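# Seat the wooden bed rail on the post pegs

## Task

Push the wooden bed rail's end fully onto both of the post's pegs, with the rail's other end resting in the bracket, so that it stays put on its own once the robot lets go.

## Robot and tools

Robot: two arms, left_arm and right_arm, standing on opposite sides of the table. Each has six joints (waist, shoulder, elbow, wrist pitch, wrist yaw, wrist roll) and a two-finger gripper. A part may occasionally be jerked while held, or a loose item nudged; nothing may end up off the table.

Frame: all reported hand poses use one scene frame. Origin is the table centre, the table surface sits at z = +0.020 m, +z is up, and left_arm's base is on the +y side. The names left and right do not refer to image sides. Positions are in metres, orientation is a quaternion in w,x,y,z order, velocities in m/s and rad/s. A gripper's fingers extend along its own +x and close along its y; the reported position is the spot between the pads, roughly 3 to 4 cm short of the tips. Reported hand positions can be a little wrong, worse when the arm is stretched out.

Tool execute_actions, argument actions: a list holding at most one item. An empty list only reads back the state. A motion item is {"rows": [...], "steps": n} with n from 1 to 15 (default 15), each step lasting 1/30 s. One row is used per step; if rows run out, the final row repeats. A wait item is {"steps": n} with n up to 300 and no rows; it commands nothing and returns once that many steps have elapsed since the previous result. Optional pictures (true/false) controls whether camera images come back. A rejected call moves nothing.

Row layout: one list of 14 numbers covering both arms, each within -1 to 1, even if one arm stays still. First seven belong to left_arm: six joint values in order waist, shoulder, elbow, wrist pitch, wrist yaw, wrist roll, then gripper opening. Next seven are the same for right_arm.

Joint values are offsets, not targets: they are measured from that arm's joint angles in the most recent result that listed them (before any such result, and for later calls in the same reply, from where the arm is when the action begins). They are not cumulative from the previous row. Scale: 1.0 equals 0.9615 rad for waist, shoulder and elbow, 1.713 rad for wrist pitch, 1.767 rad for wrist yaw, 1.728 rad for wrist roll. Sending all zeros is not a pause: it pulls the arm back to the reference angles. Joint ranges (rad): waist -3.054 to 3.054, shoulder 0.000 to 3.142, elbow 0.000 to 2.356, wrist pitch -1.571 to 1.571, wrist yaw -1.571 to 1.571, wrist roll -3.142 to 3.142. Asking for more than 0.010 rad beyond a range end gets the call refused; true ends may differ by up to 0.010 rad, and overshooting requests are clipped there, sometimes noted as "joint sent to its limit" (possibly about an earlier action). Absence of that note proves nothing.

Gripper opening is absolute, not an offset: +1 is fully open (0.088 m between pads), empty fingers touch near -0.80, and values down to -1 close no further. Full closing needs at least about 0.5 s. grip_measured reports the actual opening on the same scale; it can be off by about 1 mm per gripper and reads up to 0.061 narrower when squeezing hard. To hold something, command roughly 0.07 below grip_measured for a firm hold, less for a gentle one. Very thin parts (under about 3 mm) are held with reduced force. Pad force tops out near 34 to 49 N.

Motion limits: each joint target is kept within a lead of its measured angle (0.211 rad waist/shoulder/elbow, 0.213 wrist pitch, 0.267 wrist yaw, 0.228 wrist roll), and targets that would shift the hand more than 70 mm are scaled back, so big moves take several calls. Friction may leave joints short, especially at long reach, and tiny moves may not happen; check Joint positions after each move. Between calls the arms keep heading to the last row's target until they settle or a step is HELD.

Result lines: the state line per arm gives pose and velocities. Joint positions and Joint velocities list each arm's six joints then pad gap in metres. "joint command not followed" means a clearance check altered or blocked joint targets; the rest of the row still ran. HELD marks steps where the row was not sent. A TORQUE FAULT (contact torque reaching a joint's load limit: waist 17.8, shoulder 22, elbow 22, wrist pitch 5.8, wrist yaw 5.78, wrist roll 5.42 N m, including the held object's weight) freezes that arm for 10 s and drops the rest of the call. MOTOR HOT appears from 50 °C while loaded; at 95 °C an OVER-TEMPERATURE FAULT holds the arm, and without cooling it can lose power and go limp.

Avoid: collisions or pressing between the arms, shoving the rail or post hard, dropping or slamming parts, and anything leaving the table. Move smoothly.

zoom_image: camera (one of cam_head_left, cam_head_right, cam_high, cam_low, cam_left_wrist, cam_right_wrist, all 504x504) and region [x0, y0, x1, y1] in pixels from the top-left, at most 504 by 504; gives a closer look at that camera's latest image.

show_instructions: no arguments; shows the reference image pages. finished_scene: argument scene (the current scene number); ends and grades the scene irreversibly, after which the next task is given. Only call it once the rail sits on both pegs and in the bracket unaided.

Each tool is called after "Request:" by a JSON object that holds its "fn" and its "kwargs", one argument or row to a line.

## Session

Request:
{"fn": "show_instructions", "kwargs": {

}}

Request:
{"fn": "execute_actions", "kwargs": {
  "actions": []
}}

Reference images for this scene: Fitting the bed rail to the post page 1.

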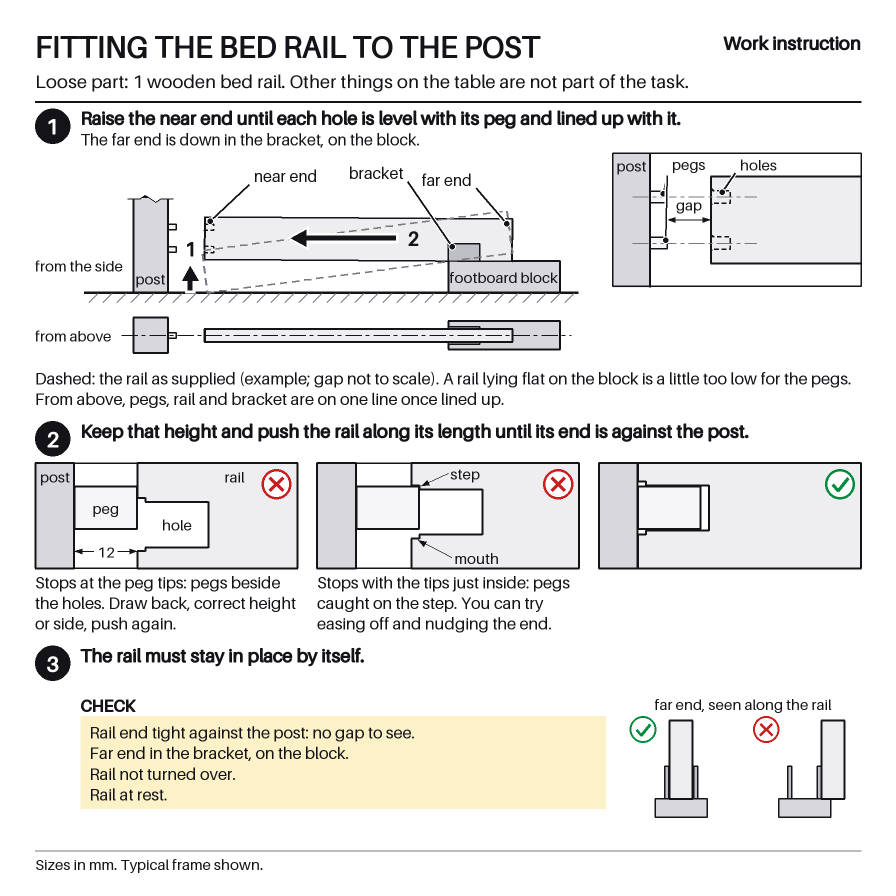

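Scene clock: 0.00 s of 4700.00 s.
left_arm: end_effector_position=(+0.3173, +0.2150, +0.4085) grip_measured=+1.000 end_effector_quat_wxyz=(-0.566, +0.775, -0.234, -0.157) end_effector_velocity=(+0.001, +0.003, -0.002) end_effector_angular_velocity=(+0.015, -0.012, +0.014) | right_arm: end_effector_position=(+0.2996, -0.6035, +0.2395) grip_measured=+1.000 end_effector_quat_wxyz=(+0.713, -0.452, +0.496, -0.204) end_effector_velocity=(-0.001, -0.000, -0.001) end_effector_angular_velocity=(+0.002, +0.013, +0.006)
Joint positions: left_arm=[-0.06   1.49   1.387 -0.833 -0.887 -2.751  0.088] | right_arm=[-0.998  1.496  0.732 -0.199  0.879 -0.617  0.088]
Joint velocities: left_arm=[-0.002  0.002 -0.007 -0.007 -0.022 -0.007  0.   ] | right_arm=[-0.002 -0.002 -0.002 -0.007 -0.007 -0.007  0.   ]
Motor temperatures (°C, as the motors report them): left_arm=[28 37 31 27 33 25] | right_arm=[27 50 29 34 25 26]
Heat: left arm: hottest shoulder 37 °C (+0.0 °C/min); right arm: hottest shoulder 50 °C (+0.0 °C/min). Fold the right arm in close to its base before you think long.
MOTOR HOT: a motor of the right arm reached 50 °C. Now the hottest motor of the right arm, joint 2 (shoulder), reports 50 °C. The temperature limit of the motors' drives, at which the controller stops that arm, is 95 °C. To cool a motor, set the load down, stop pushing, or move to a pose that needs little force.

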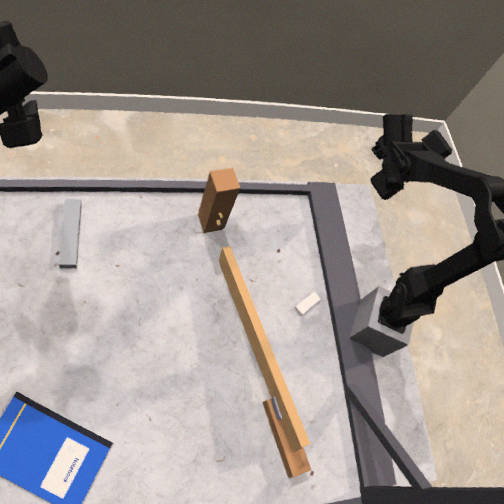

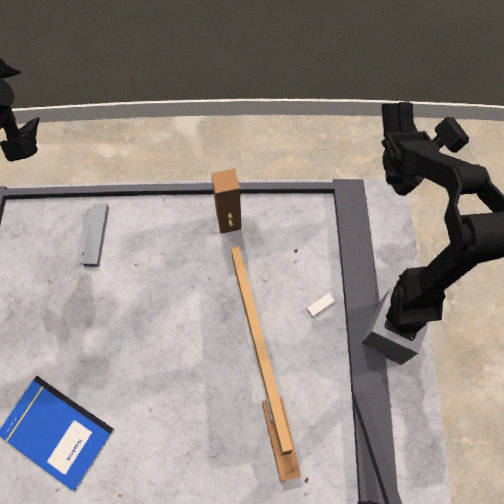

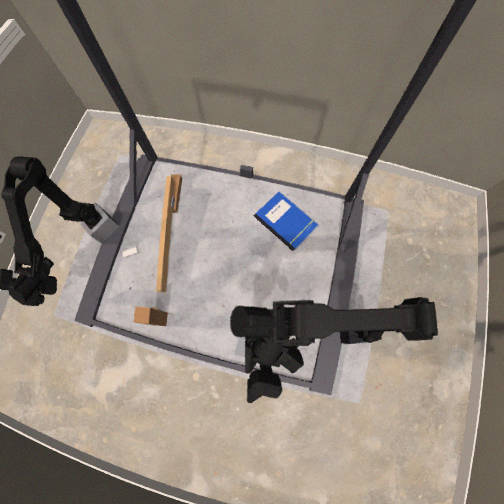

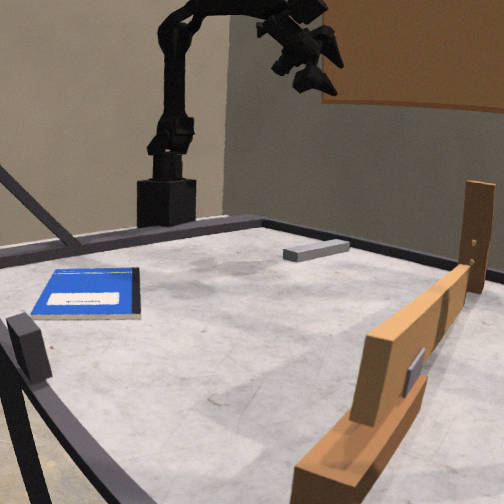

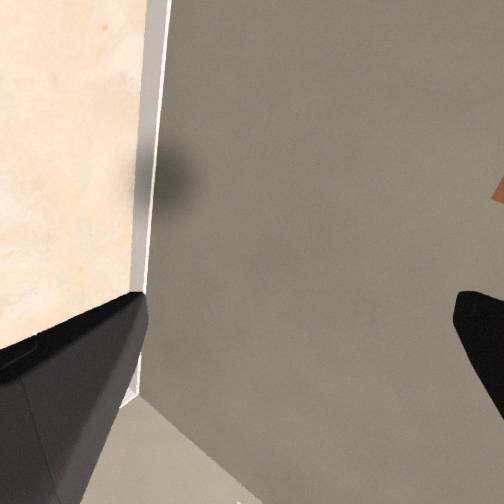

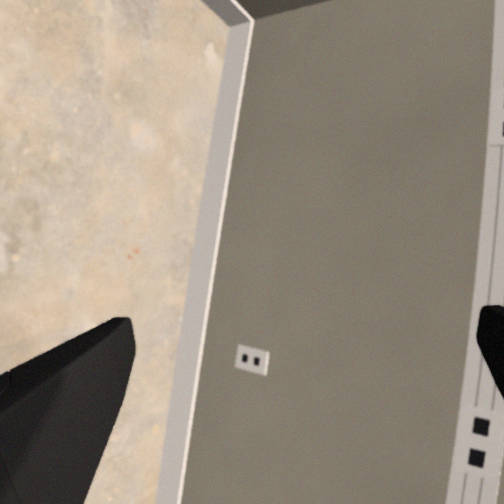

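Request:
{"fn": "execute_actions", "kwargs": {
  "actions": [
    {"rows": [[0,0,0,0,0,0,1,0,0,0.45,-0.28,-0.497,-0.337,1]], "steps": 15}
  ],
  "pictures": false
}}

Request:
{"fn": "execute_actions", "kwargs": {
  "actions": [
    {"rows": [[0,0,0,0,0,0,1,1,0,0,0,0,0,1]], "steps": 15}
  ],
  "pictures": false
}}

Request:
{"fn": "execute_actions", "kwargs": {
  "actions": [
    {"steps": 30}
  ],
  "pictures": false
}}

Scene clock: 18.87 s of 4700.00 s.
left_arm: end_effector_position=(+0.3173, +0.2150, +0.4085) grip_measured=+1.000 end_effector_quat_wxyz=(-0.566, +0.775, -0.234, -0.157) end_effector_velocity=(+0.001, +0.002, -0.000) end_effector_angular_velocity=(+0.010, -0.013, +0.014) | right_arm: end_effector_position=(+0.3433, -0.4869, +0.2882) grip_measured=+1.000 end_effector_quat_wxyz=(+0.709, -0.509, +0.389, +0.294) end_effector_velocity=(-0.003, +0.031, +0.004) end_effector_angular_velocity=(+0.142, +0.016, +0.193)
Joint positions: left_arm=[-0.06   1.49   1.387 -0.833 -0.887 -2.751  0.088] | right_arm=[-0.997  1.494  1.149 -0.673  0.022 -1.188  0.088]
Joint velocities: left_arm=[-0.002  0.002 -0.002 -0.007 -0.022 -0.007  0.   ] | right_arm=[-0.007 -0.002  0.017 -0.022 -0.227 -0.095  0.   ]
Motor temperatures (°C, as the motors report them): left_arm=[28 38 34 28 33 25] | right_arm=[27 51 31 34 25 26]
Heat: left arm: hottest shoulder 38 °C (+3.2 °C/min); right arm: hottest shoulder 51 °C (+3.2 °C/min). Fold the right arm in close to its base before you think long.
MOTOR HOT: still on. Now the hottest motor of the right arm, joint 2 (shoulder), reports 51 °C; a drive's own limit is 95 °C.
Steps of this call (steps 1 to 90: nothing new was sent; then 15.37 s passed at rest; steps 91 to 105: all 15 steps of this action). Readings (joint positions):
91: left_arm=[-0.060 1.490 1.387 -0.833 -0.887 -2.751] | right_arm=[-1.001 1.496 0.771 -0.276 0.808 -0.679]
92: left_arm=[-0.060 1.490 1.387 -0.833 -0.887 -2.751] | right_arm=[-1.002 1.500 0.819 -0.341 0.722 -0.750]
94: left_arm=[-0.060 1.490 1.387 -0.833 -0.887 -2.751] | right_arm=[-1.001 1.501 0.933 -0.463 0.560 -0.885]
98: left_arm=[-0.060 1.490 1.387 -0.833 -0.887 -2.751] | right_arm=[-1.001 1.497 1.118 -0.617 0.241 -1.111]
105: the state above

Scene clock: 19.37 s of 4700.00 s.
left_arm: end_effector_position=(+0.3173, +0.2150, +0.4085) grip_measured=+1.000 end_effector_quat_wxyz=(-0.566, +0.775, -0.234, -0.157) end_effector_velocity=(-0.003, +0.003, -0.001) end_effector_angular_velocity=(+0.017, +0.001, +0.001) | right_arm: end_effector_position=(+0.1986, -0.2212, +0.2882) grip_measured=+1.000 end_effector_quat_wxyz=(+0.524, -0.625, +0.143, +0.561) end_effector_velocity=(-0.470, +0.351, -0.001) end_effector_angular_velocity=(+0.018, +0.036, +1.618)
Joint positions: left_arm=[-0.06   1.49   1.387 -0.833 -0.887 -2.751  0.088] | right_arm=[-0.143  1.494  1.149 -0.673  0.022 -1.189  0.088]
Joint velocities: left_arm=[-0.007 -0.002 -0.002 -0.022 -0.007 -0.007  0.   ] | right_arm=[ 1.585 -0.002 -0.002 -0.007 -0.051 -0.007  0.   ]
Motor temperatures (°C, as the motors report them): left_arm=[28 38 34 28 33 25] | right_arm=[27 51 31 34 25 26]
Heat: left arm: hottest shoulder 38 °C (+3.1 °C/min); right arm: hottest shoulder 51 °C (+3.1 °C/min). Fold the right arm in close to its base before you think long.
MOTOR HOT: still on. Now the hottest motor of the right arm, joint 2 (shoulder), reports 51 °C; a drive's own limit is 95 °C.
Steps of this call (steps 1 to 15: all 15 steps of this action). Readings (joint positions):
1: left_arm=[-0.060 1.490 1.387 -0.833 -0.887 -2.751] | right_arm=[-0.976 1.494 1.149 -0.673 0.034 -1.189]
2: left_arm=[-0.060 1.490 1.387 -0.833 -0.887 -2.751] | right_arm=[-0.929 1.494 1.149 -0.673 0.034 -1.189]
4: left_arm=[-0.060 1.490 1.387 -0.833 -0.887 -2.751] | right_arm=[-0.810 1.494 1.149 -0.673 0.027 -1.189]
8: left_arm=[-0.060 1.490 1.387 -0.833 -0.887 -2.751] | right_arm=[-0.562 1.494 1.149 -0.673 0.025 -1.189]
15: the state above

Scene clock: 20.37 s of 4700.00 s.
left_arm: end_effector_position=(+0.3173, +0.2150, +0.4085) grip_measured=+1.000 end_effector_quat_wxyz=(-0.566, +0.775, -0.234, -0.157) end_effector_velocity=(+0.002, +0.003, +0.001) end_effector_angular_velocity=(+0.005, -0.014, +0.019) | right_arm: end_effector_position=(+0.1668, -0.1998, +0.2882) grip_measured=+1.000 end_effector_quat_wxyz=(+0.494, -0.630, +0.110, +0.589) end_effector_velocity=(-0.003, -0.000, -0.001) end_effector_angular_velocity=(+0.005, +0.023, +0.003)
Joint positions: left_arm=[-0.06   1.49   1.387 -0.833 -0.887 -2.751  0.088] | right_arm=[-0.039  1.494  1.149 -0.673  0.018 -1.189  0.088]
Joint velocities: left_arm=[ 0.002  0.002  0.002 -0.007 -0.022 -0.007  0.   ] | right_arm=[-0.002 -0.002 -0.002 -0.007 -0.022  0.007  0.   ]
Motor temperatures (°C, as the motors report them): left_arm=[28 38 34 28 33 25] | right_arm=[27 51 31 34 25 26]
Heat: left arm: hottest shoulder 38 °C (+2.9 °C/min); right arm: hottest shoulder 51 °C (+2.9 °C/min). Fold the right arm in close to its base before you think long.
MOTOR HOT: still on. Now the hottest motor of the right arm, joint 2 (shoulder), reports 51 °C; a drive's own limit is 95 °C.
Steps of this call (steps 1 to 30: the robot went on to your last target). Readings (joint positions):
1: left_arm=[-0.060 1.490 1.387 -0.833 -0.887 -2.751] | right_arm=[-0.098 1.494 1.149 -0.673 0.018 -1.189]
2: left_arm=[-0.060 1.490 1.387 -0.833 -0.887 -2.751] | right_arm=[-0.067 1.494 1.149 -0.673 0.017 -1.189]
4: left_arm=[-0.060 1.490 1.387 -0.833 -0.887 -2.751] | right_arm=[-0.042 1.494 1.149 -0.673 0.017 -1.189]
8: left_arm=[-0.060 1.490 1.387 -0.833 -0.887 -2.751] | right_arm=[-0.040 1.494 1.149 -0.673 0.018 -1.189]
30: the state above
All arms were judged still, so your last target was given up. Only a new action makes them travel on or press farther. Fingers that are still opening or closing keep moving.

Request:
{"fn": "execute_actions", "kwargs": {
  "actions": [
    {"rows": [[0,0,0,0,0,0,1,0.16,0.33,-0.13,-0.05,-0.01,0,1]], "steps": 15}
  ],
  "pictures": false
}}

Request:
{"fn": "execute_actions", "kwargs": {
  "actions": [
    {"steps": 15}
  ]
}}

Scene clock: 26.73 s of 4700.00 s.
left_arm: end_effector_position=(+0.3173, +0.2150, +0.4085) grip_measured=+1.000 end_effector_quat_wxyz=(-0.566, +0.775, -0.234, -0.157) end_effector_velocity=(+0.000, +0.000, +0.002) end_effector_angular_velocity=(-0.019, +0.004, +0.002) | right_arm: end_effector_position=(+0.0935, -0.2293, +0.1474) grip_measured=+1.000 end_effector_quat_wxyz=(+0.277, -0.658, +0.250, +0.655) end_effector_velocity=(+0.000, -0.002, +0.001) end_effector_angular_velocity=(+0.001, +0.008, -0.029)
Joint positions: left_arm=[-0.06   1.49   1.387 -0.833 -0.887 -2.751  0.088] | right_arm=[ 0.112  1.802  1.028 -0.759  0.004 -1.189  0.088]
Joint velocities: left_arm=[ 0.002 -0.007 -0.002  0.007  0.007 -0.007  0.   ] | right_arm=[-0.007 -0.007 -0.002 -0.007 -0.007  0.022  0.   ]
Motor temperatures (°C, as the motors report them): left_arm=[28 39 34 29 33 25] | right_arm=[27 51 32 34 25 26]
Heat: left arm: hottest shoulder 39 °C (+4.5 °C/min); right arm: hottest shoulder 51 °C (+2.2 °C/min). Fold the right arm in close to its base before you think long.
MOTOR HOT: still on. Now the hottest motor of the right arm, joint 2 (shoulder), reports 51 °C; a drive's own limit is 95 °C.
Steps of this call (steps 1 to 90: nothing new was sent; then 2.87 s passed at rest; steps 91 to 105: all 15 steps of this action). Readings (joint positions):
91: left_arm=[-0.060 1.490 1.387 -0.833 -0.887 -2.751] | right_arm=[-0.031 1.509 1.144 -0.677 0.021 -1.189]
92: left_arm=[-0.060 1.490 1.387 -0.833 -0.887 -2.751] | right_arm=[-0.012 1.525 1.139 -0.685 0.021 -1.189]
94: left_arm=[-0.060 1.490 1.387 -0.833 -0.887 -2.751] | right_arm=[0.031 1.585 1.117 -0.709 0.015 -1.189]
98: left_arm=[-0.060 1.490 1.387 -0.833 -0.887 -2.751] | right_arm=[0.094 1.745 1.058 -0.743 0.006 -1.189]
105: the state above

Scene clock: 27.23 s of 4700.00 s.
left_arm: end_effector_position=(+0.3173, +0.2150, +0.4085) grip_measured=+1.000 end_effector_quat_wxyz=(-0.566, +0.775, -0.234, -0.157) end_effector_velocity=(-0.002, +0.000, +0.002) end_effector_angular_velocity=(+0.010, -0.007, -0.007) | right_arm: end_effector_position=(+0.0935, -0.2294, +0.1473) grip_measured=+1.000 end_effector_quat_wxyz=(+0.277, -0.658, +0.250, +0.655) end_effector_velocity=(-0.001, -0.002, +0.000) end_effector_angular_velocity=(-0.004, +0.009, +0.005)
Joint positions: left_arm=[-0.06   1.49   1.387 -0.833 -0.887 -2.751  0.088] | right_arm=[ 0.112  1.802  1.028 -0.759  0.004 -1.189  0.088]
Joint velocities: left_arm=[-0.007 -0.002  0.002 -0.007 -0.007  0.007  0.   ] | right_arm=[-0.002 -0.002 -0.002 -0.007 -0.007 -0.007  0.   ]
Motor temperatures (°C, as the motors report them): left_arm=[28 39 34 29 33 25] | right_arm=[27 51 32 34 25 26]
Heat: left arm: hottest shoulder 39 °C (+4.4 °C/min); right arm: hottest shoulder 51 °C (+2.2 °C/min). Fold the right arm in close to its base before you think long.
MOTOR HOT: still on. Now the hottest motor of the right arm, joint 2 (shoulder), reports 51 °C; a drive's own limit is 95 °C.
Steps of this call (steps 1 to 15: the robot went on to your last target). Readings (joint positions):
1: left_arm=[-0.060 1.490 1.387 -0.833 -0.887 -2.751] | right_arm=[0.112 1.802 1.028 -0.759 0.004 -1.189]
2: left_arm=[-0.060 1.490 1.387 -0.833 -0.887 -2.751] | right_arm=[0.112 1.802 1.028 -0.759 0.004 -1.189]
4: left_arm=[-0.060 1.490 1.387 -0.833 -0.887 -2.751] | right_arm=[0.112 1.802 1.028 -0.759 0.004 -1.189]
8: left_arm=[-0.060 1.490 1.387 -0.833 -0.887 -2.751] | right_arm=[0.112 1.802 1.028 -0.759 0.004 -1.189]
15: the state above
All arms were judged still, so your last target was given up. Only a new action makes them travel on or press farther. Fingers that are still opening or closing keep moving.

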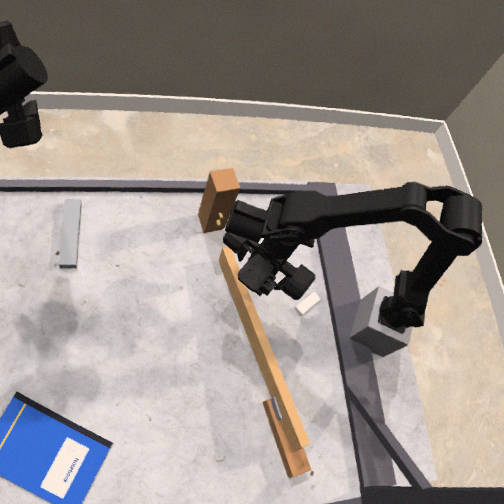

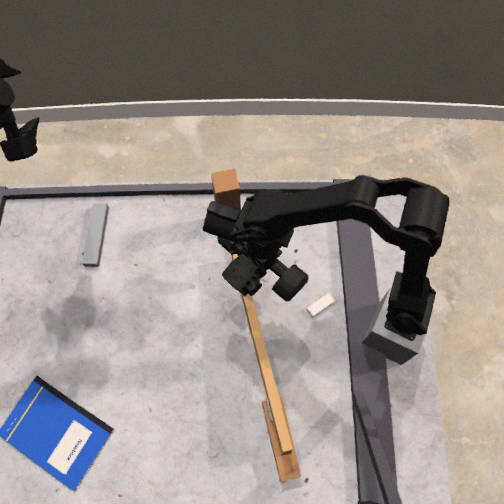

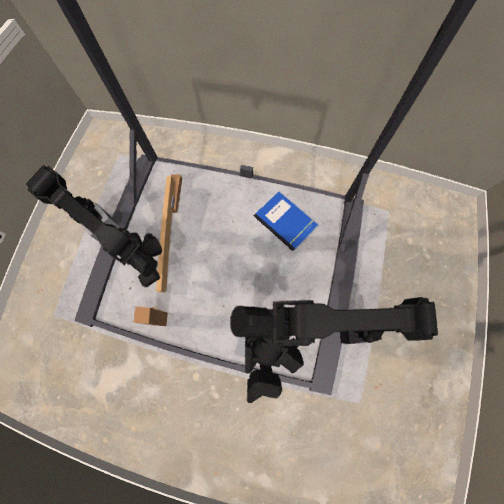

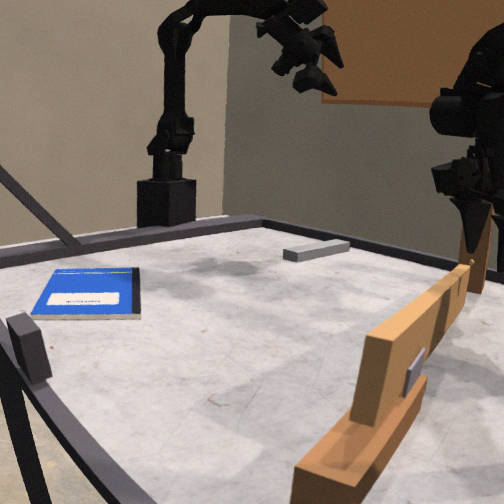

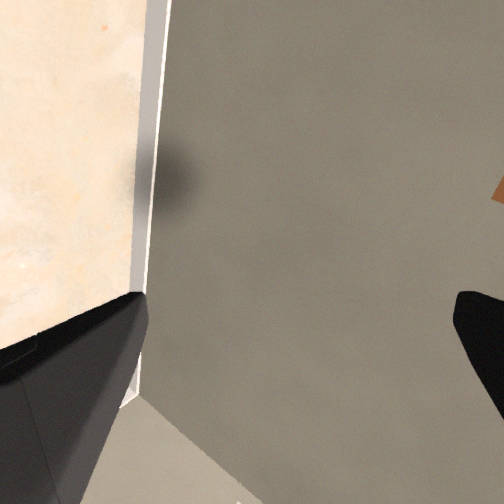

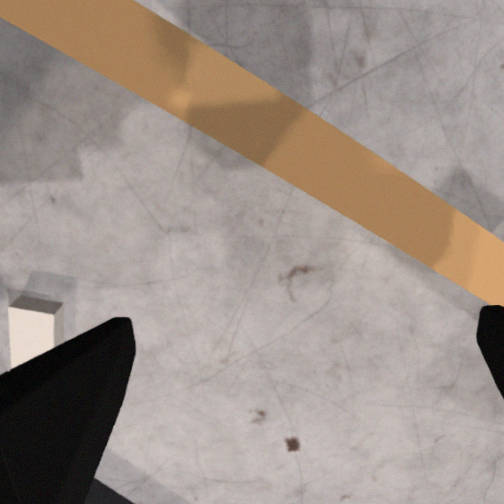

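Request:
{"fn": "execute_actions", "kwargs": {
  "actions": [
    {"rows": [[0,0,0,0,0,0,1,0,0.03,-0.03,0,0,-0.61,1]], "steps": 15}
  ],
  "pictures": false
}}

Request:
{"fn": "execute_actions", "kwargs": {
  "actions": [
    {"steps": 15}
  ]
}}

Scene clock: 34.20 s of 4700.00 s.
left_arm: end_effector_position=(+0.3173, +0.2150, +0.4085) grip_measured=+1.000 end_effector_quat_wxyz=(-0.566, +0.775, -0.234, -0.157) end_effector_velocity=(-0.002, +0.000, -0.001) end_effector_angular_velocity=(-0.000, +0.009, -0.003) | right_arm: end_effector_position=(+0.0905, -0.2367, +0.1385) grip_measured=+1.000 end_effector_quat_wxyz=(+0.072, +0.705, +0.072, -0.702) end_effector_velocity=(-0.001, -0.005, +0.000) end_effector_angular_velocity=(-0.023, +0.014, +1.026)
Joint positions: left_arm=[-0.06   1.49   1.387 -0.833 -0.887 -2.751  0.088] | right_arm=[ 0.112  1.819  1.009 -0.758  0.004 -2.156  0.088]
Joint velocities: left_arm=[-0.002 -0.002 -0.002 -0.007  0.007 -0.007  0.   ] | right_arm=[-0.007 -0.002 -0.002 -0.022 -0.007 -1.033  0.   ]
Motor temperatures (°C, as the motors report them): left_arm=[28 39 35 29 33 25] | right_arm=[27 51 32 34 25 26]
Heat: left arm: hottest shoulder 39 °C (+3.5 °C/min); right arm: hottest shoulder 51 °C (+1.8 °C/min). Fold the right arm in close to its base before you think long.
MOTOR HOT: still on. Now the hottest motor of the right arm, joint 2 (shoulder), reports 51 °C; a drive's own limit is 95 °C.
Steps of this call (steps 1 to 90: nothing new was sent; then 3.47 s passed at rest; steps 91 to 105: all 15 steps of this action). Readings (joint positions):
91: left_arm=[-0.060 1.490 1.387 -0.833 -0.887 -2.751] | right_arm=[0.111 1.805 1.026 -0.758 0.004 -1.248]
92: left_arm=[-0.060 1.490 1.387 -0.833 -0.887 -2.751] | right_arm=[0.112 1.806 1.023 -0.758 0.004 -1.318]
94: left_arm=[-0.060 1.490 1.387 -0.833 -0.887 -2.751] | right_arm=[0.112 1.812 1.016 -0.758 0.004 -1.455]
98: left_arm=[-0.060 1.490 1.387 -0.833 -0.887 -2.751] | right_arm=[0.112 1.819 1.009 -0.758 0.004 -1.727]
105: the state above

Scene clock: 34.70 s of 4700.00 s.
left_arm: end_effector_position=(+0.3173, +0.2150, +0.4085) grip_measured=+1.000 end_effector_quat_wxyz=(-0.566, +0.775, -0.234, -0.157) end_effector_velocity=(-0.001, +0.003, +0.002) end_effector_angular_velocity=(-0.002, -0.004, +0.006) | right_arm: end_effector_position=(+0.0905, -0.2367, +0.1385) grip_measured=+1.000 end_effector_quat_wxyz=(+0.101, +0.702, +0.101, -0.698) end_effector_velocity=(-0.003, -0.006, +0.000) end_effector_angular_velocity=(-0.018, +0.015, +0.005)
Joint positions: left_arm=[-0.06   1.49   1.387 -0.833 -0.887 -2.751  0.088] | right_arm=[ 0.112  1.819  1.009 -0.758  0.004 -2.238  0.088]
Joint velocities: left_arm=[-0.002 -0.007 -0.002 -0.007 -0.007 -0.007  0.   ] | right_arm=[-0.002 -0.007 -0.007 -0.022 -0.007 -0.007  0.   ]
Motor temperatures (°C, as the motors report them): left_arm=[28 39 35 29 33 25] | right_arm=[27 51 32 34 25 26]
Heat: left arm: hottest shoulder 39 °C (+3.5 °C/min); right arm: hottest shoulder 51 °C (+1.7 °C/min). Fold the right arm in close to its base before you think long.
MOTOR HOT: still on. Now the hottest motor of the right arm, joint 2 (shoulder), reports 51 °C; a drive's own limit is 95 °C.
Steps of this call (steps 1 to 15: the robot went on to your last target). Readings (joint positions):
1: left_arm=[-0.060 1.490 1.387 -0.833 -0.887 -2.751] | right_arm=[0.112 1.819 1.009 -0.758 0.004 -2.182]
2: left_arm=[-0.060 1.490 1.387 -0.833 -0.887 -2.751] | right_arm=[0.112 1.819 1.009 -0.758 0.004 -2.199]
4: left_arm=[-0.060 1.490 1.387 -0.833 -0.887 -2.751] | right_arm=[0.112 1.819 1.009 -0.758 0.004 -2.219]
8: left_arm=[-0.060 1.490 1.387 -0.833 -0.887 -2.751] | right_arm=[0.112 1.819 1.009 -0.758 0.004 -2.234]
15: the state above

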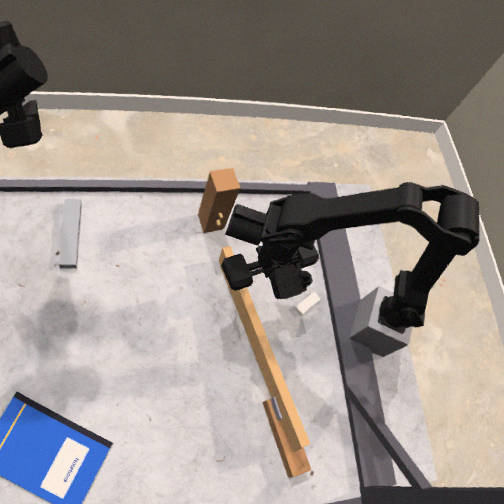

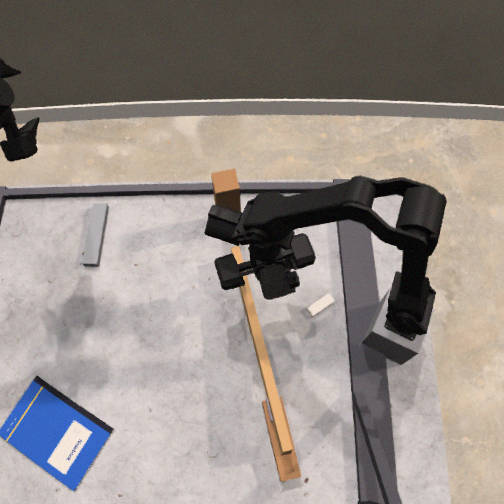

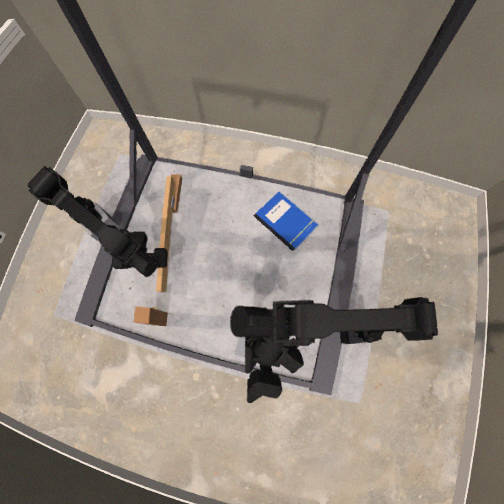

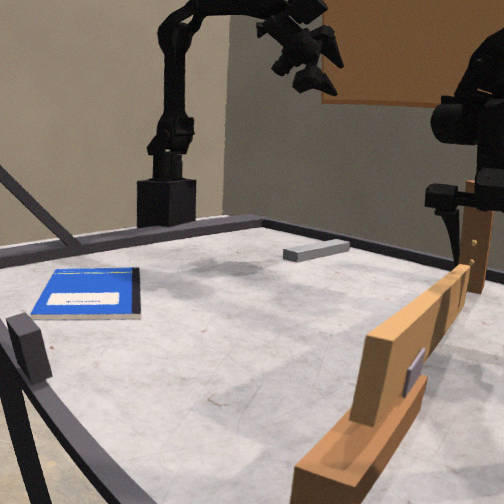

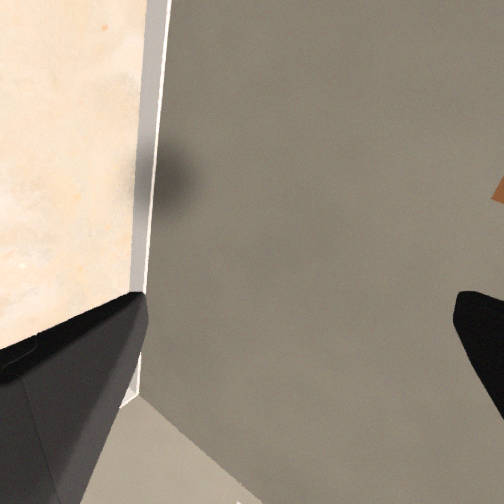

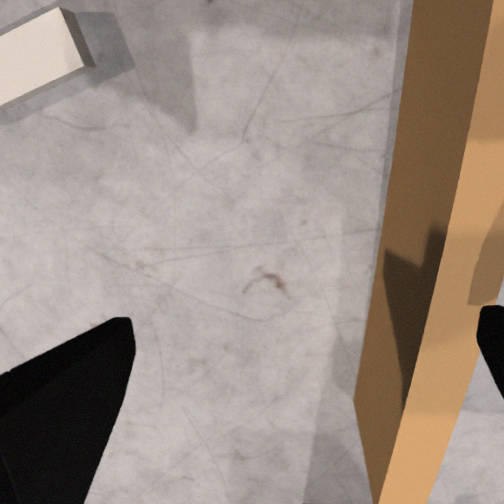

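Request:
{"fn": "execute_actions", "kwargs": {
  "actions": [
    {"rows": [[0,0,0,0,0,0,1,0,-0.135,-0.178,0.03,0,0,1]], "steps": 15}
  ],
  "pictures": false
}}

Request:
{"fn": "execute_actions", "kwargs": {
  "actions": [
    {"steps": 10}
  ]
}}

Scene clock: 39.17 s of 4700.00 s.
left_arm: end_effector_position=(+0.3173, +0.2150, +0.4085) grip_measured=+1.000 end_effector_quat_wxyz=(-0.566, +0.775, -0.234, -0.157) end_effector_velocity=(-0.001, +0.003, +0.002) end_effector_angular_velocity=(+0.010, -0.007, -0.002) | right_arm: end_effector_position=(+0.0776, -0.2691, +0.1356) grip_measured=+1.000 end_effector_quat_wxyz=(+0.099, +0.703, +0.103, -0.697) end_effector_velocity=(-0.004, -0.004, -0.001) end_effector_angular_velocity=(-0.003, +0.025, -0.010)
Joint positions: left_arm=[-0.06   1.49   1.387 -0.833 -0.887 -2.751  0.088] | right_arm=[ 0.112  1.702  0.85  -0.71   0.004 -2.238  0.088]
Joint velocities: left_arm=[-0.002 -0.007 -0.002 -0.007 -0.007  0.007  0.   ] | right_arm=[-0.002 -0.007 -0.012 -0.007 -0.022  0.007  0.   ]
Motor temperatures (°C, as the motors report them): left_arm=[28 39 35 29 33 25] | right_arm=[27 51 31 34 25 26]
Heat: left arm: hottest shoulder 39 °C (+3.1 °C/min); right arm: hottest shoulder 51 °C (+1.5 °C/min). Fold the right arm in close to its base before you think long.
MOTOR HOT: still on. Now the hottest motor of the right arm, joint 2 (shoulder), reports 51 °C; a drive's own limit is 95 °C.
Steps of this call (steps 1 to 15: the robot went on to your last target; steps 16 to 90: nothing new was sent; then 0.97 s passed at rest; steps 91 to 105: all 15 steps of this action). Readings (joint positions):
91: left_arm=[-0.060 1.490 1.387 -0.833 -0.887 -2.751] | right_arm=[0.112 1.797 0.975 -0.723 0.004 -2.238]
92: left_arm=[-0.060 1.490 1.387 -0.833 -0.887 -2.751] | right_arm=[0.112 1.769 0.938 -0.724 0.004 -2.238]
94: left_arm=[-0.060 1.490 1.387 -0.833 -0.887 -2.751] | right_arm=[0.112 1.727 0.882 -0.731 0.004 -2.238]
98: left_arm=[-0.060 1.490 1.387 -0.833 -0.887 -2.751] | right_arm=[0.112 1.709 0.855 -0.712 0.004 -2.238]
105: the state above

Scene clock: 39.50 s of 4700.00 s.
left_arm: end_effector_position=(+0.3173, +0.2150, +0.4085) grip_measured=+1.000 end_effector_quat_wxyz=(-0.566, +0.775, -0.234, -0.157) end_effector_velocity=(-0.002, +0.000, -0.001) end_effector_angular_velocity=(-0.000, +0.009, -0.003) | right_arm: end_effector_position=(+0.0775, -0.2693, +0.1354) grip_measured=+1.000 end_effector_quat_wxyz=(+0.099, +0.703, +0.103, -0.697) end_effector_velocity=(+0.001, +0.001, +0.001) end_effector_angular_velocity=(+0.014, +0.002, +0.000)
Joint positions: left_arm=[-0.06   1.49   1.387 -0.833 -0.887 -2.751  0.088] | right_arm=[ 0.112  1.702  0.849 -0.709  0.004 -2.238  0.088]
Joint velocities: left_arm=[-0.002 -0.002 -0.002 -0.007  0.007 -0.007  0.   ] | right_arm=[-0.007 -0.007 -0.002  0.007 -0.007 -0.007  0.   ]
Motor temperatures (°C, as the motors report them): left_arm=[28 39 35 29 33 25] | right_arm=[27 51 31 34 25 26]
Heat: left arm: hottest shoulder 39 °C (+3.0 °C/min); right arm: hottest shoulder 51 °C (+1.5 °C/min). Fold the right arm in close to its base before you think long.
MOTOR HOT: still on. Now the hottest motor of the right arm, joint 2 (shoulder), reports 51 °C; a drive's own limit is 95 °C.
Steps of this call (steps 1 to 10: the robot went on to your last target). Readings (joint positions):
1: left_arm=[-0.060 1.490 1.387 -0.833 -0.887 -2.751] | right_arm=[0.112 1.702 0.850 -0.710 0.004 -2.238]
2: left_arm=[-0.060 1.490 1.387 -0.833 -0.887 -2.751] | right_arm=[0.112 1.702 0.850 -0.710 0.004 -2.238]
4: left_arm=[-0.060 1.490 1.387 -0.833 -0.887 -2.751] | right_arm=[0.112 1.702 0.849 -0.710 0.004 -2.238]
8: left_arm=[-0.060 1.490 1.387 -0.833 -0.887 -2.751] | right_arm=[0.112 1.702 0.849 -0.709 0.004 -2.238]
10: the state above

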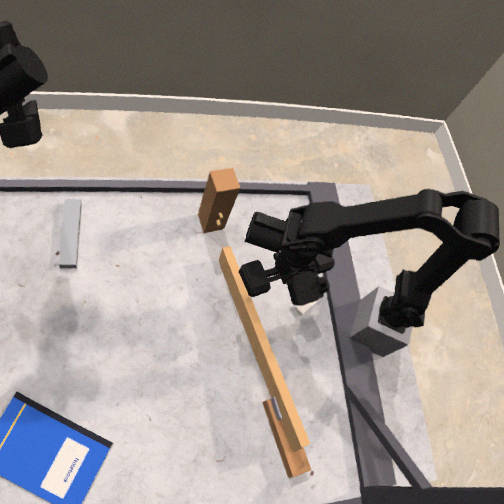

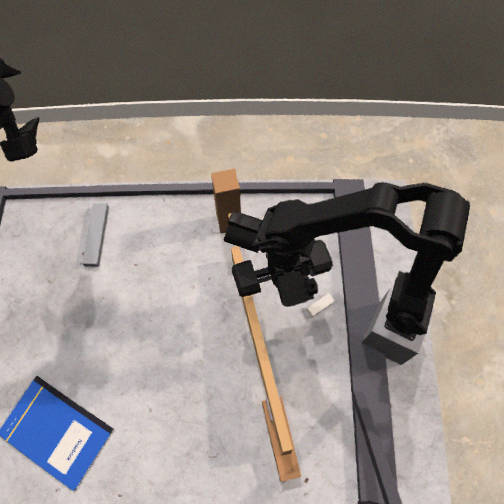

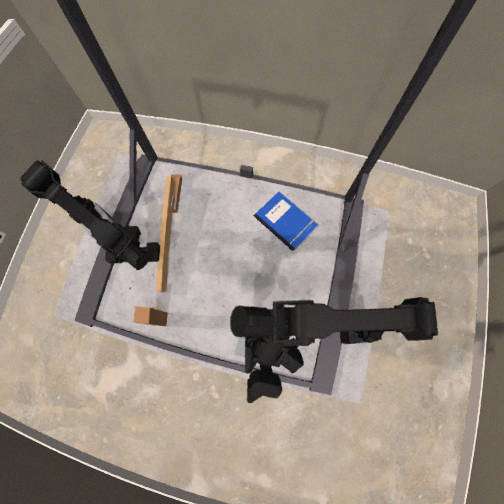

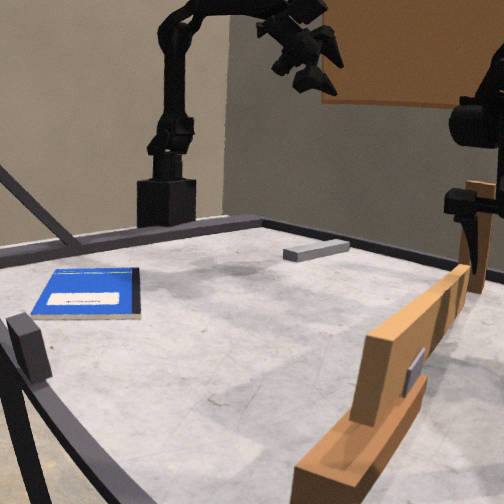

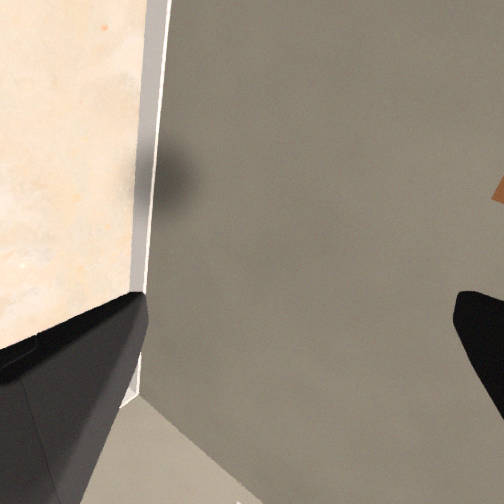

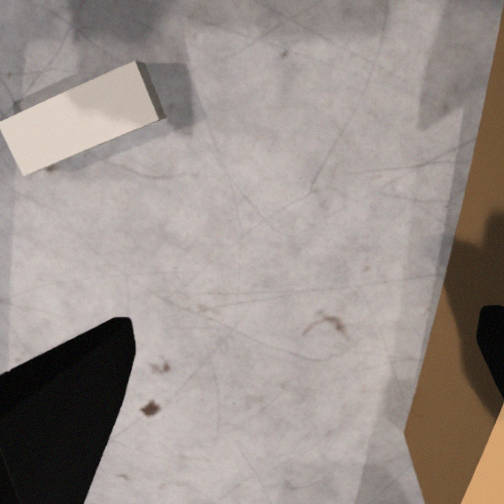

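Request:
{"fn": "execute_actions", "kwargs": {
  "actions": [
    {"rows": [[0,0,0,0,0,0,1,0,0,0.19,0,0,0,1]], "steps": 10}
  ],
  "pictures": false
}}

Request:
{"fn": "execute_actions", "kwargs": {
  "actions": [
    {"rows": [[0,0,0,0,0,0,1,0,0.12,0.17,-0.06,0,0,1]], "steps": 15}
  ],
  "pictures": false
}}

Request:
{"fn": "execute_actions", "kwargs": {
  "actions": [
    {"rows": [[0,0,0,0,0,0,1,0,0.135,0,0,0,0,1]], "steps": 15}
  ]
}}

Scene clock: 44.87 s of 4700.00 s.
left_arm: end_effector_position=(+0.3173, +0.2150, +0.4085) grip_measured=+1.000 end_effector_quat_wxyz=(-0.566, +0.775, -0.234, -0.157) end_effector_velocity=(+0.001, +0.003, +0.003) end_effector_angular_velocity=(-0.007, -0.005, +0.011) | right_arm: end_effector_position=(+0.1000, -0.2132, +0.1784) grip_measured=+1.000 end_effector_quat_wxyz=(+0.044, +0.731, +0.157, -0.662) end_effector_velocity=(-0.002, -0.005, -0.002) end_effector_angular_velocity=(-0.024, +0.013, +0.021)
Joint positions: left_arm=[-0.06   1.49   1.387 -0.833 -0.887 -2.751  0.088] | right_arm=[ 0.112  1.699  1.025 -0.71   0.004 -2.238  0.088]
Joint velocities: left_arm=[ 0.002 -0.007  0.002 -0.007 -0.007 -0.007  0.   ] | right_arm=[-0.002  0.002 -0.002 -0.022 -0.007 -0.022  0.   ]
Motor temperatures (°C, as the motors report them): left_arm=[28 39 35 29 33 25] | right_arm=[27 52 31 34 25 26]
Heat: left arm: hottest shoulder 39 °C (+2.7 °C/min); right arm: hottest shoulder 52 °C (+2.7 °C/min). Fold the right arm in close to its base before you think long.
MOTOR HOT: still on. Now the hottest motor of the right arm, joint 2 (shoulder), reports 52 °C; a drive's own limit is 95 °C.
Steps of this call (steps 1 to 15: the robot went on to your last target; steps 16 to 90: nothing new was sent; then 2.03 s passed at rest; steps 91 to 100: all 10 steps of this action). Readings (joint positions):
91: left_arm=[-0.060 1.490 1.387 -0.833 -0.887 -2.751] | right_arm=[0.112 1.702 0.875 -0.726 0.004 -2.238]
92: left_arm=[-0.060 1.490 1.387 -0.833 -0.887 -2.751] | right_arm=[0.112 1.706 0.905 -0.722 0.004 -2.238]
94: left_arm=[-0.060 1.490 1.387 -0.833 -0.887 -2.751] | right_arm=[0.112 1.705 0.974 -0.704 0.004 -2.238]
98: left_arm=[-0.060 1.490 1.387 -0.833 -0.887 -2.751] | right_arm=[0.112 1.699 1.025 -0.703 0.004 -2.238]
100: the state above

Scene clock: 45.37 s of 4700.00 s.
left_arm: end_effector_position=(+0.3173, +0.2150, +0.4085) grip_measured=+1.000 end_effector_quat_wxyz=(-0.566, +0.775, -0.234, -0.157) end_effector_velocity=(+0.002, +0.005, +0.001) end_effector_angular_velocity=(+0.025, -0.027, +0.016) | right_arm: end_effector_position=(+0.1075, -0.1945, +0.1830) grip_measured=+1.000 end_effector_quat_wxyz=(+0.060, +0.724, +0.141, -0.673) end_effector_velocity=(-0.000, +0.001, +0.001) end_effector_angular_velocity=(+0.000, +0.007, +0.006)
Joint positions: left_arm=[-0.06   1.49   1.387 -0.833 -0.887 -2.751  0.088] | right_arm=[ 0.112  1.8    1.175 -0.81   0.004 -2.238  0.088]
Joint velocities: left_arm=[-0.002 -0.002 -0.007 -0.007 -0.037  0.007  0.   ] | right_arm=[-0.002  0.002  0.007 -0.007 -0.007 -0.007  0.   ]
Motor temperatures (°C, as the motors report them): left_arm=[28 39 35 29 33 25] | right_arm=[27 52 31 34 25 26]
Heat: left arm: hottest shoulder 39 °C (+2.6 °C/min); right arm: hottest shoulder 52 °C (+2.6 °C/min). Fold the right arm in close to its base before you think long.
MOTOR HOT: still on. Now the hottest motor of the right arm, joint 2 (shoulder), reports 52 °C; a drive's own limit is 95 °C.
Steps of this call (steps 1 to 15: all 15 steps of this action). Readings (joint positions):
1: left_arm=[-0.060 1.490 1.387 -0.833 -0.887 -2.751] | right_arm=[0.112 1.719 1.054 -0.751 0.004 -2.238]
2: left_arm=[-0.060 1.490 1.387 -0.833 -0.887 -2.751] | right_arm=[0.112 1.742 1.089 -0.767 0.004 -2.238]
4: left_arm=[-0.060 1.490 1.387 -0.833 -0.887 -2.751] | right_arm=[0.112 1.779 1.143 -0.778 0.004 -2.238]
8: left_arm=[-0.060 1.490 1.387 -0.833 -0.887 -2.751] | right_arm=[0.112 1.794 1.171 -0.804 0.004 -2.238]
15: the state above

Scene clock: 45.87 s of 4700.00 s.
left_arm: end_effector_position=(+0.3173, +0.2150, +0.4085) grip_measured=+1.000 end_effector_quat_wxyz=(-0.566, +0.775, -0.234, -0.157) end_effector_velocity=(-0.003, -0.001, +0.000) end_effector_angular_velocity=(-0.005, +0.008, -0.008) | right_arm: end_effector_position=(+0.1046, -0.2016, +0.1454) grip_measured=+1.000 end_effector_quat_wxyz=(+0.096, +0.705, +0.106, -0.695) end_effector_velocity=(-0.004, -0.005, -0.001) end_effector_angular_velocity=(-0.017, +0.030, +0.005)
Joint positions: left_arm=[-0.06   1.49   1.387 -0.833 -0.887 -2.751  0.088] | right_arm=[ 0.112  1.921  1.179 -0.81   0.004 -2.238  0.088]
Joint velocities: left_arm=[-0.007 -0.002  0.002 -0.007  0.007 -0.007  0.   ] | right_arm=[-0.002  0.002 -0.002 -0.022 -0.022 -0.007  0.   ]
Motor temperatures (°C, as the motors report them): left_arm=[28 39 35 29 33 25] | right_arm=[27 52 31 34 25 26]
Heat: left arm: hottest shoulder 39 °C (+2.6 °C/min); right arm: hottest shoulder 52 °C (+2.6 °C/min). Fold the right arm in close to its base before you think long.
MOTOR HOT: still on. Now the hottest motor of the right arm, joint 2 (shoulder), reports 52 °C; a drive's own limit is 95 °C.
Steps of this call (steps 1 to 15: all 15 steps of this action). Readings (joint positions):
1: left_arm=[-0.060 1.490 1.387 -0.833 -0.887 -2.751] | right_arm=[0.112 1.819 1.177 -0.812 0.004 -2.238]
2: left_arm=[-0.060 1.490 1.387 -0.833 -0.887 -2.751] | right_arm=[0.112 1.839 1.183 -0.809 0.004 -2.238]
4: left_arm=[-0.060 1.490 1.387 -0.833 -0.887 -2.751] | right_arm=[0.112 1.885 1.183 -0.809 0.004 -2.238]
8: left_arm=[-0.060 1.490 1.387 -0.833 -0.887 -2.751] | right_arm=[0.112 1.921 1.179 -0.810 0.004 -2.238]
15: the state above

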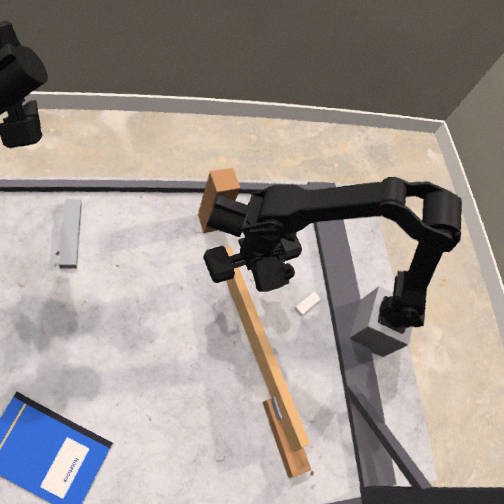

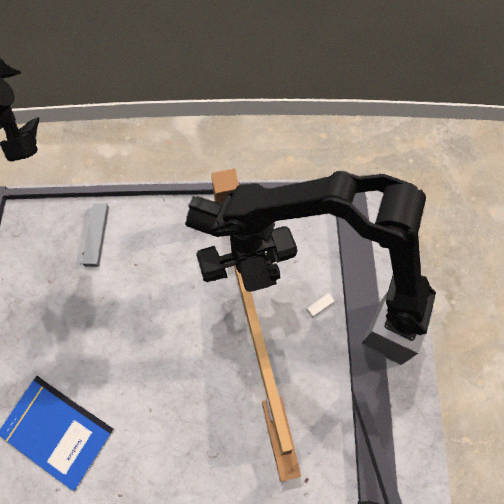

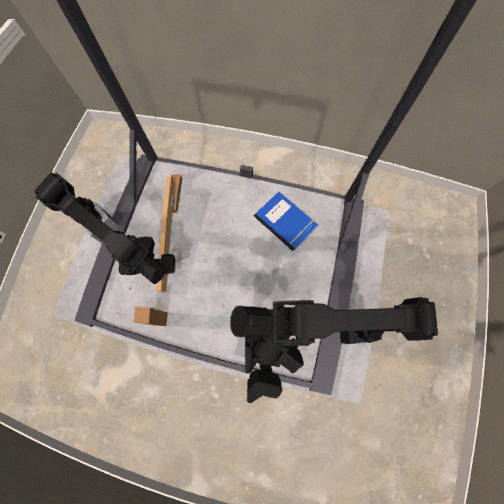

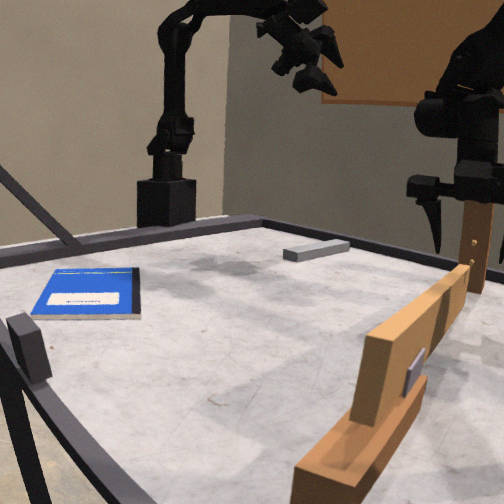

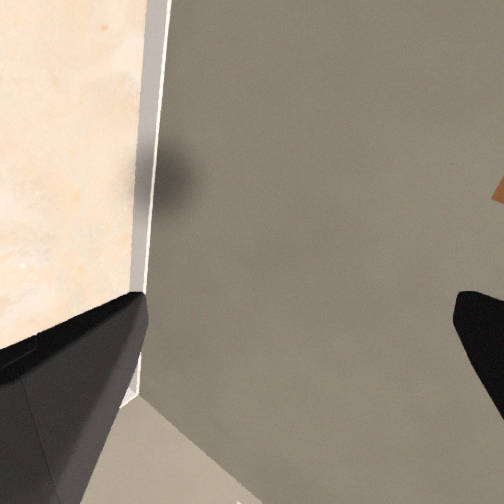

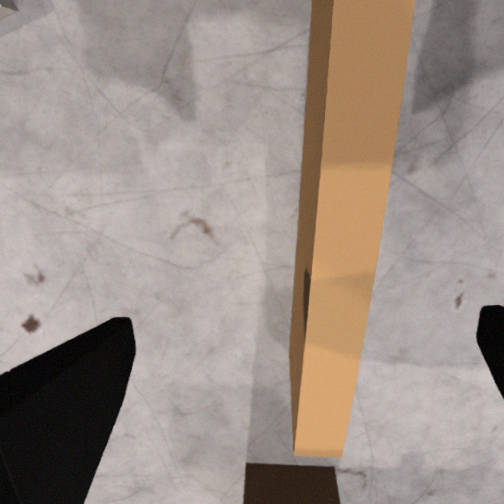

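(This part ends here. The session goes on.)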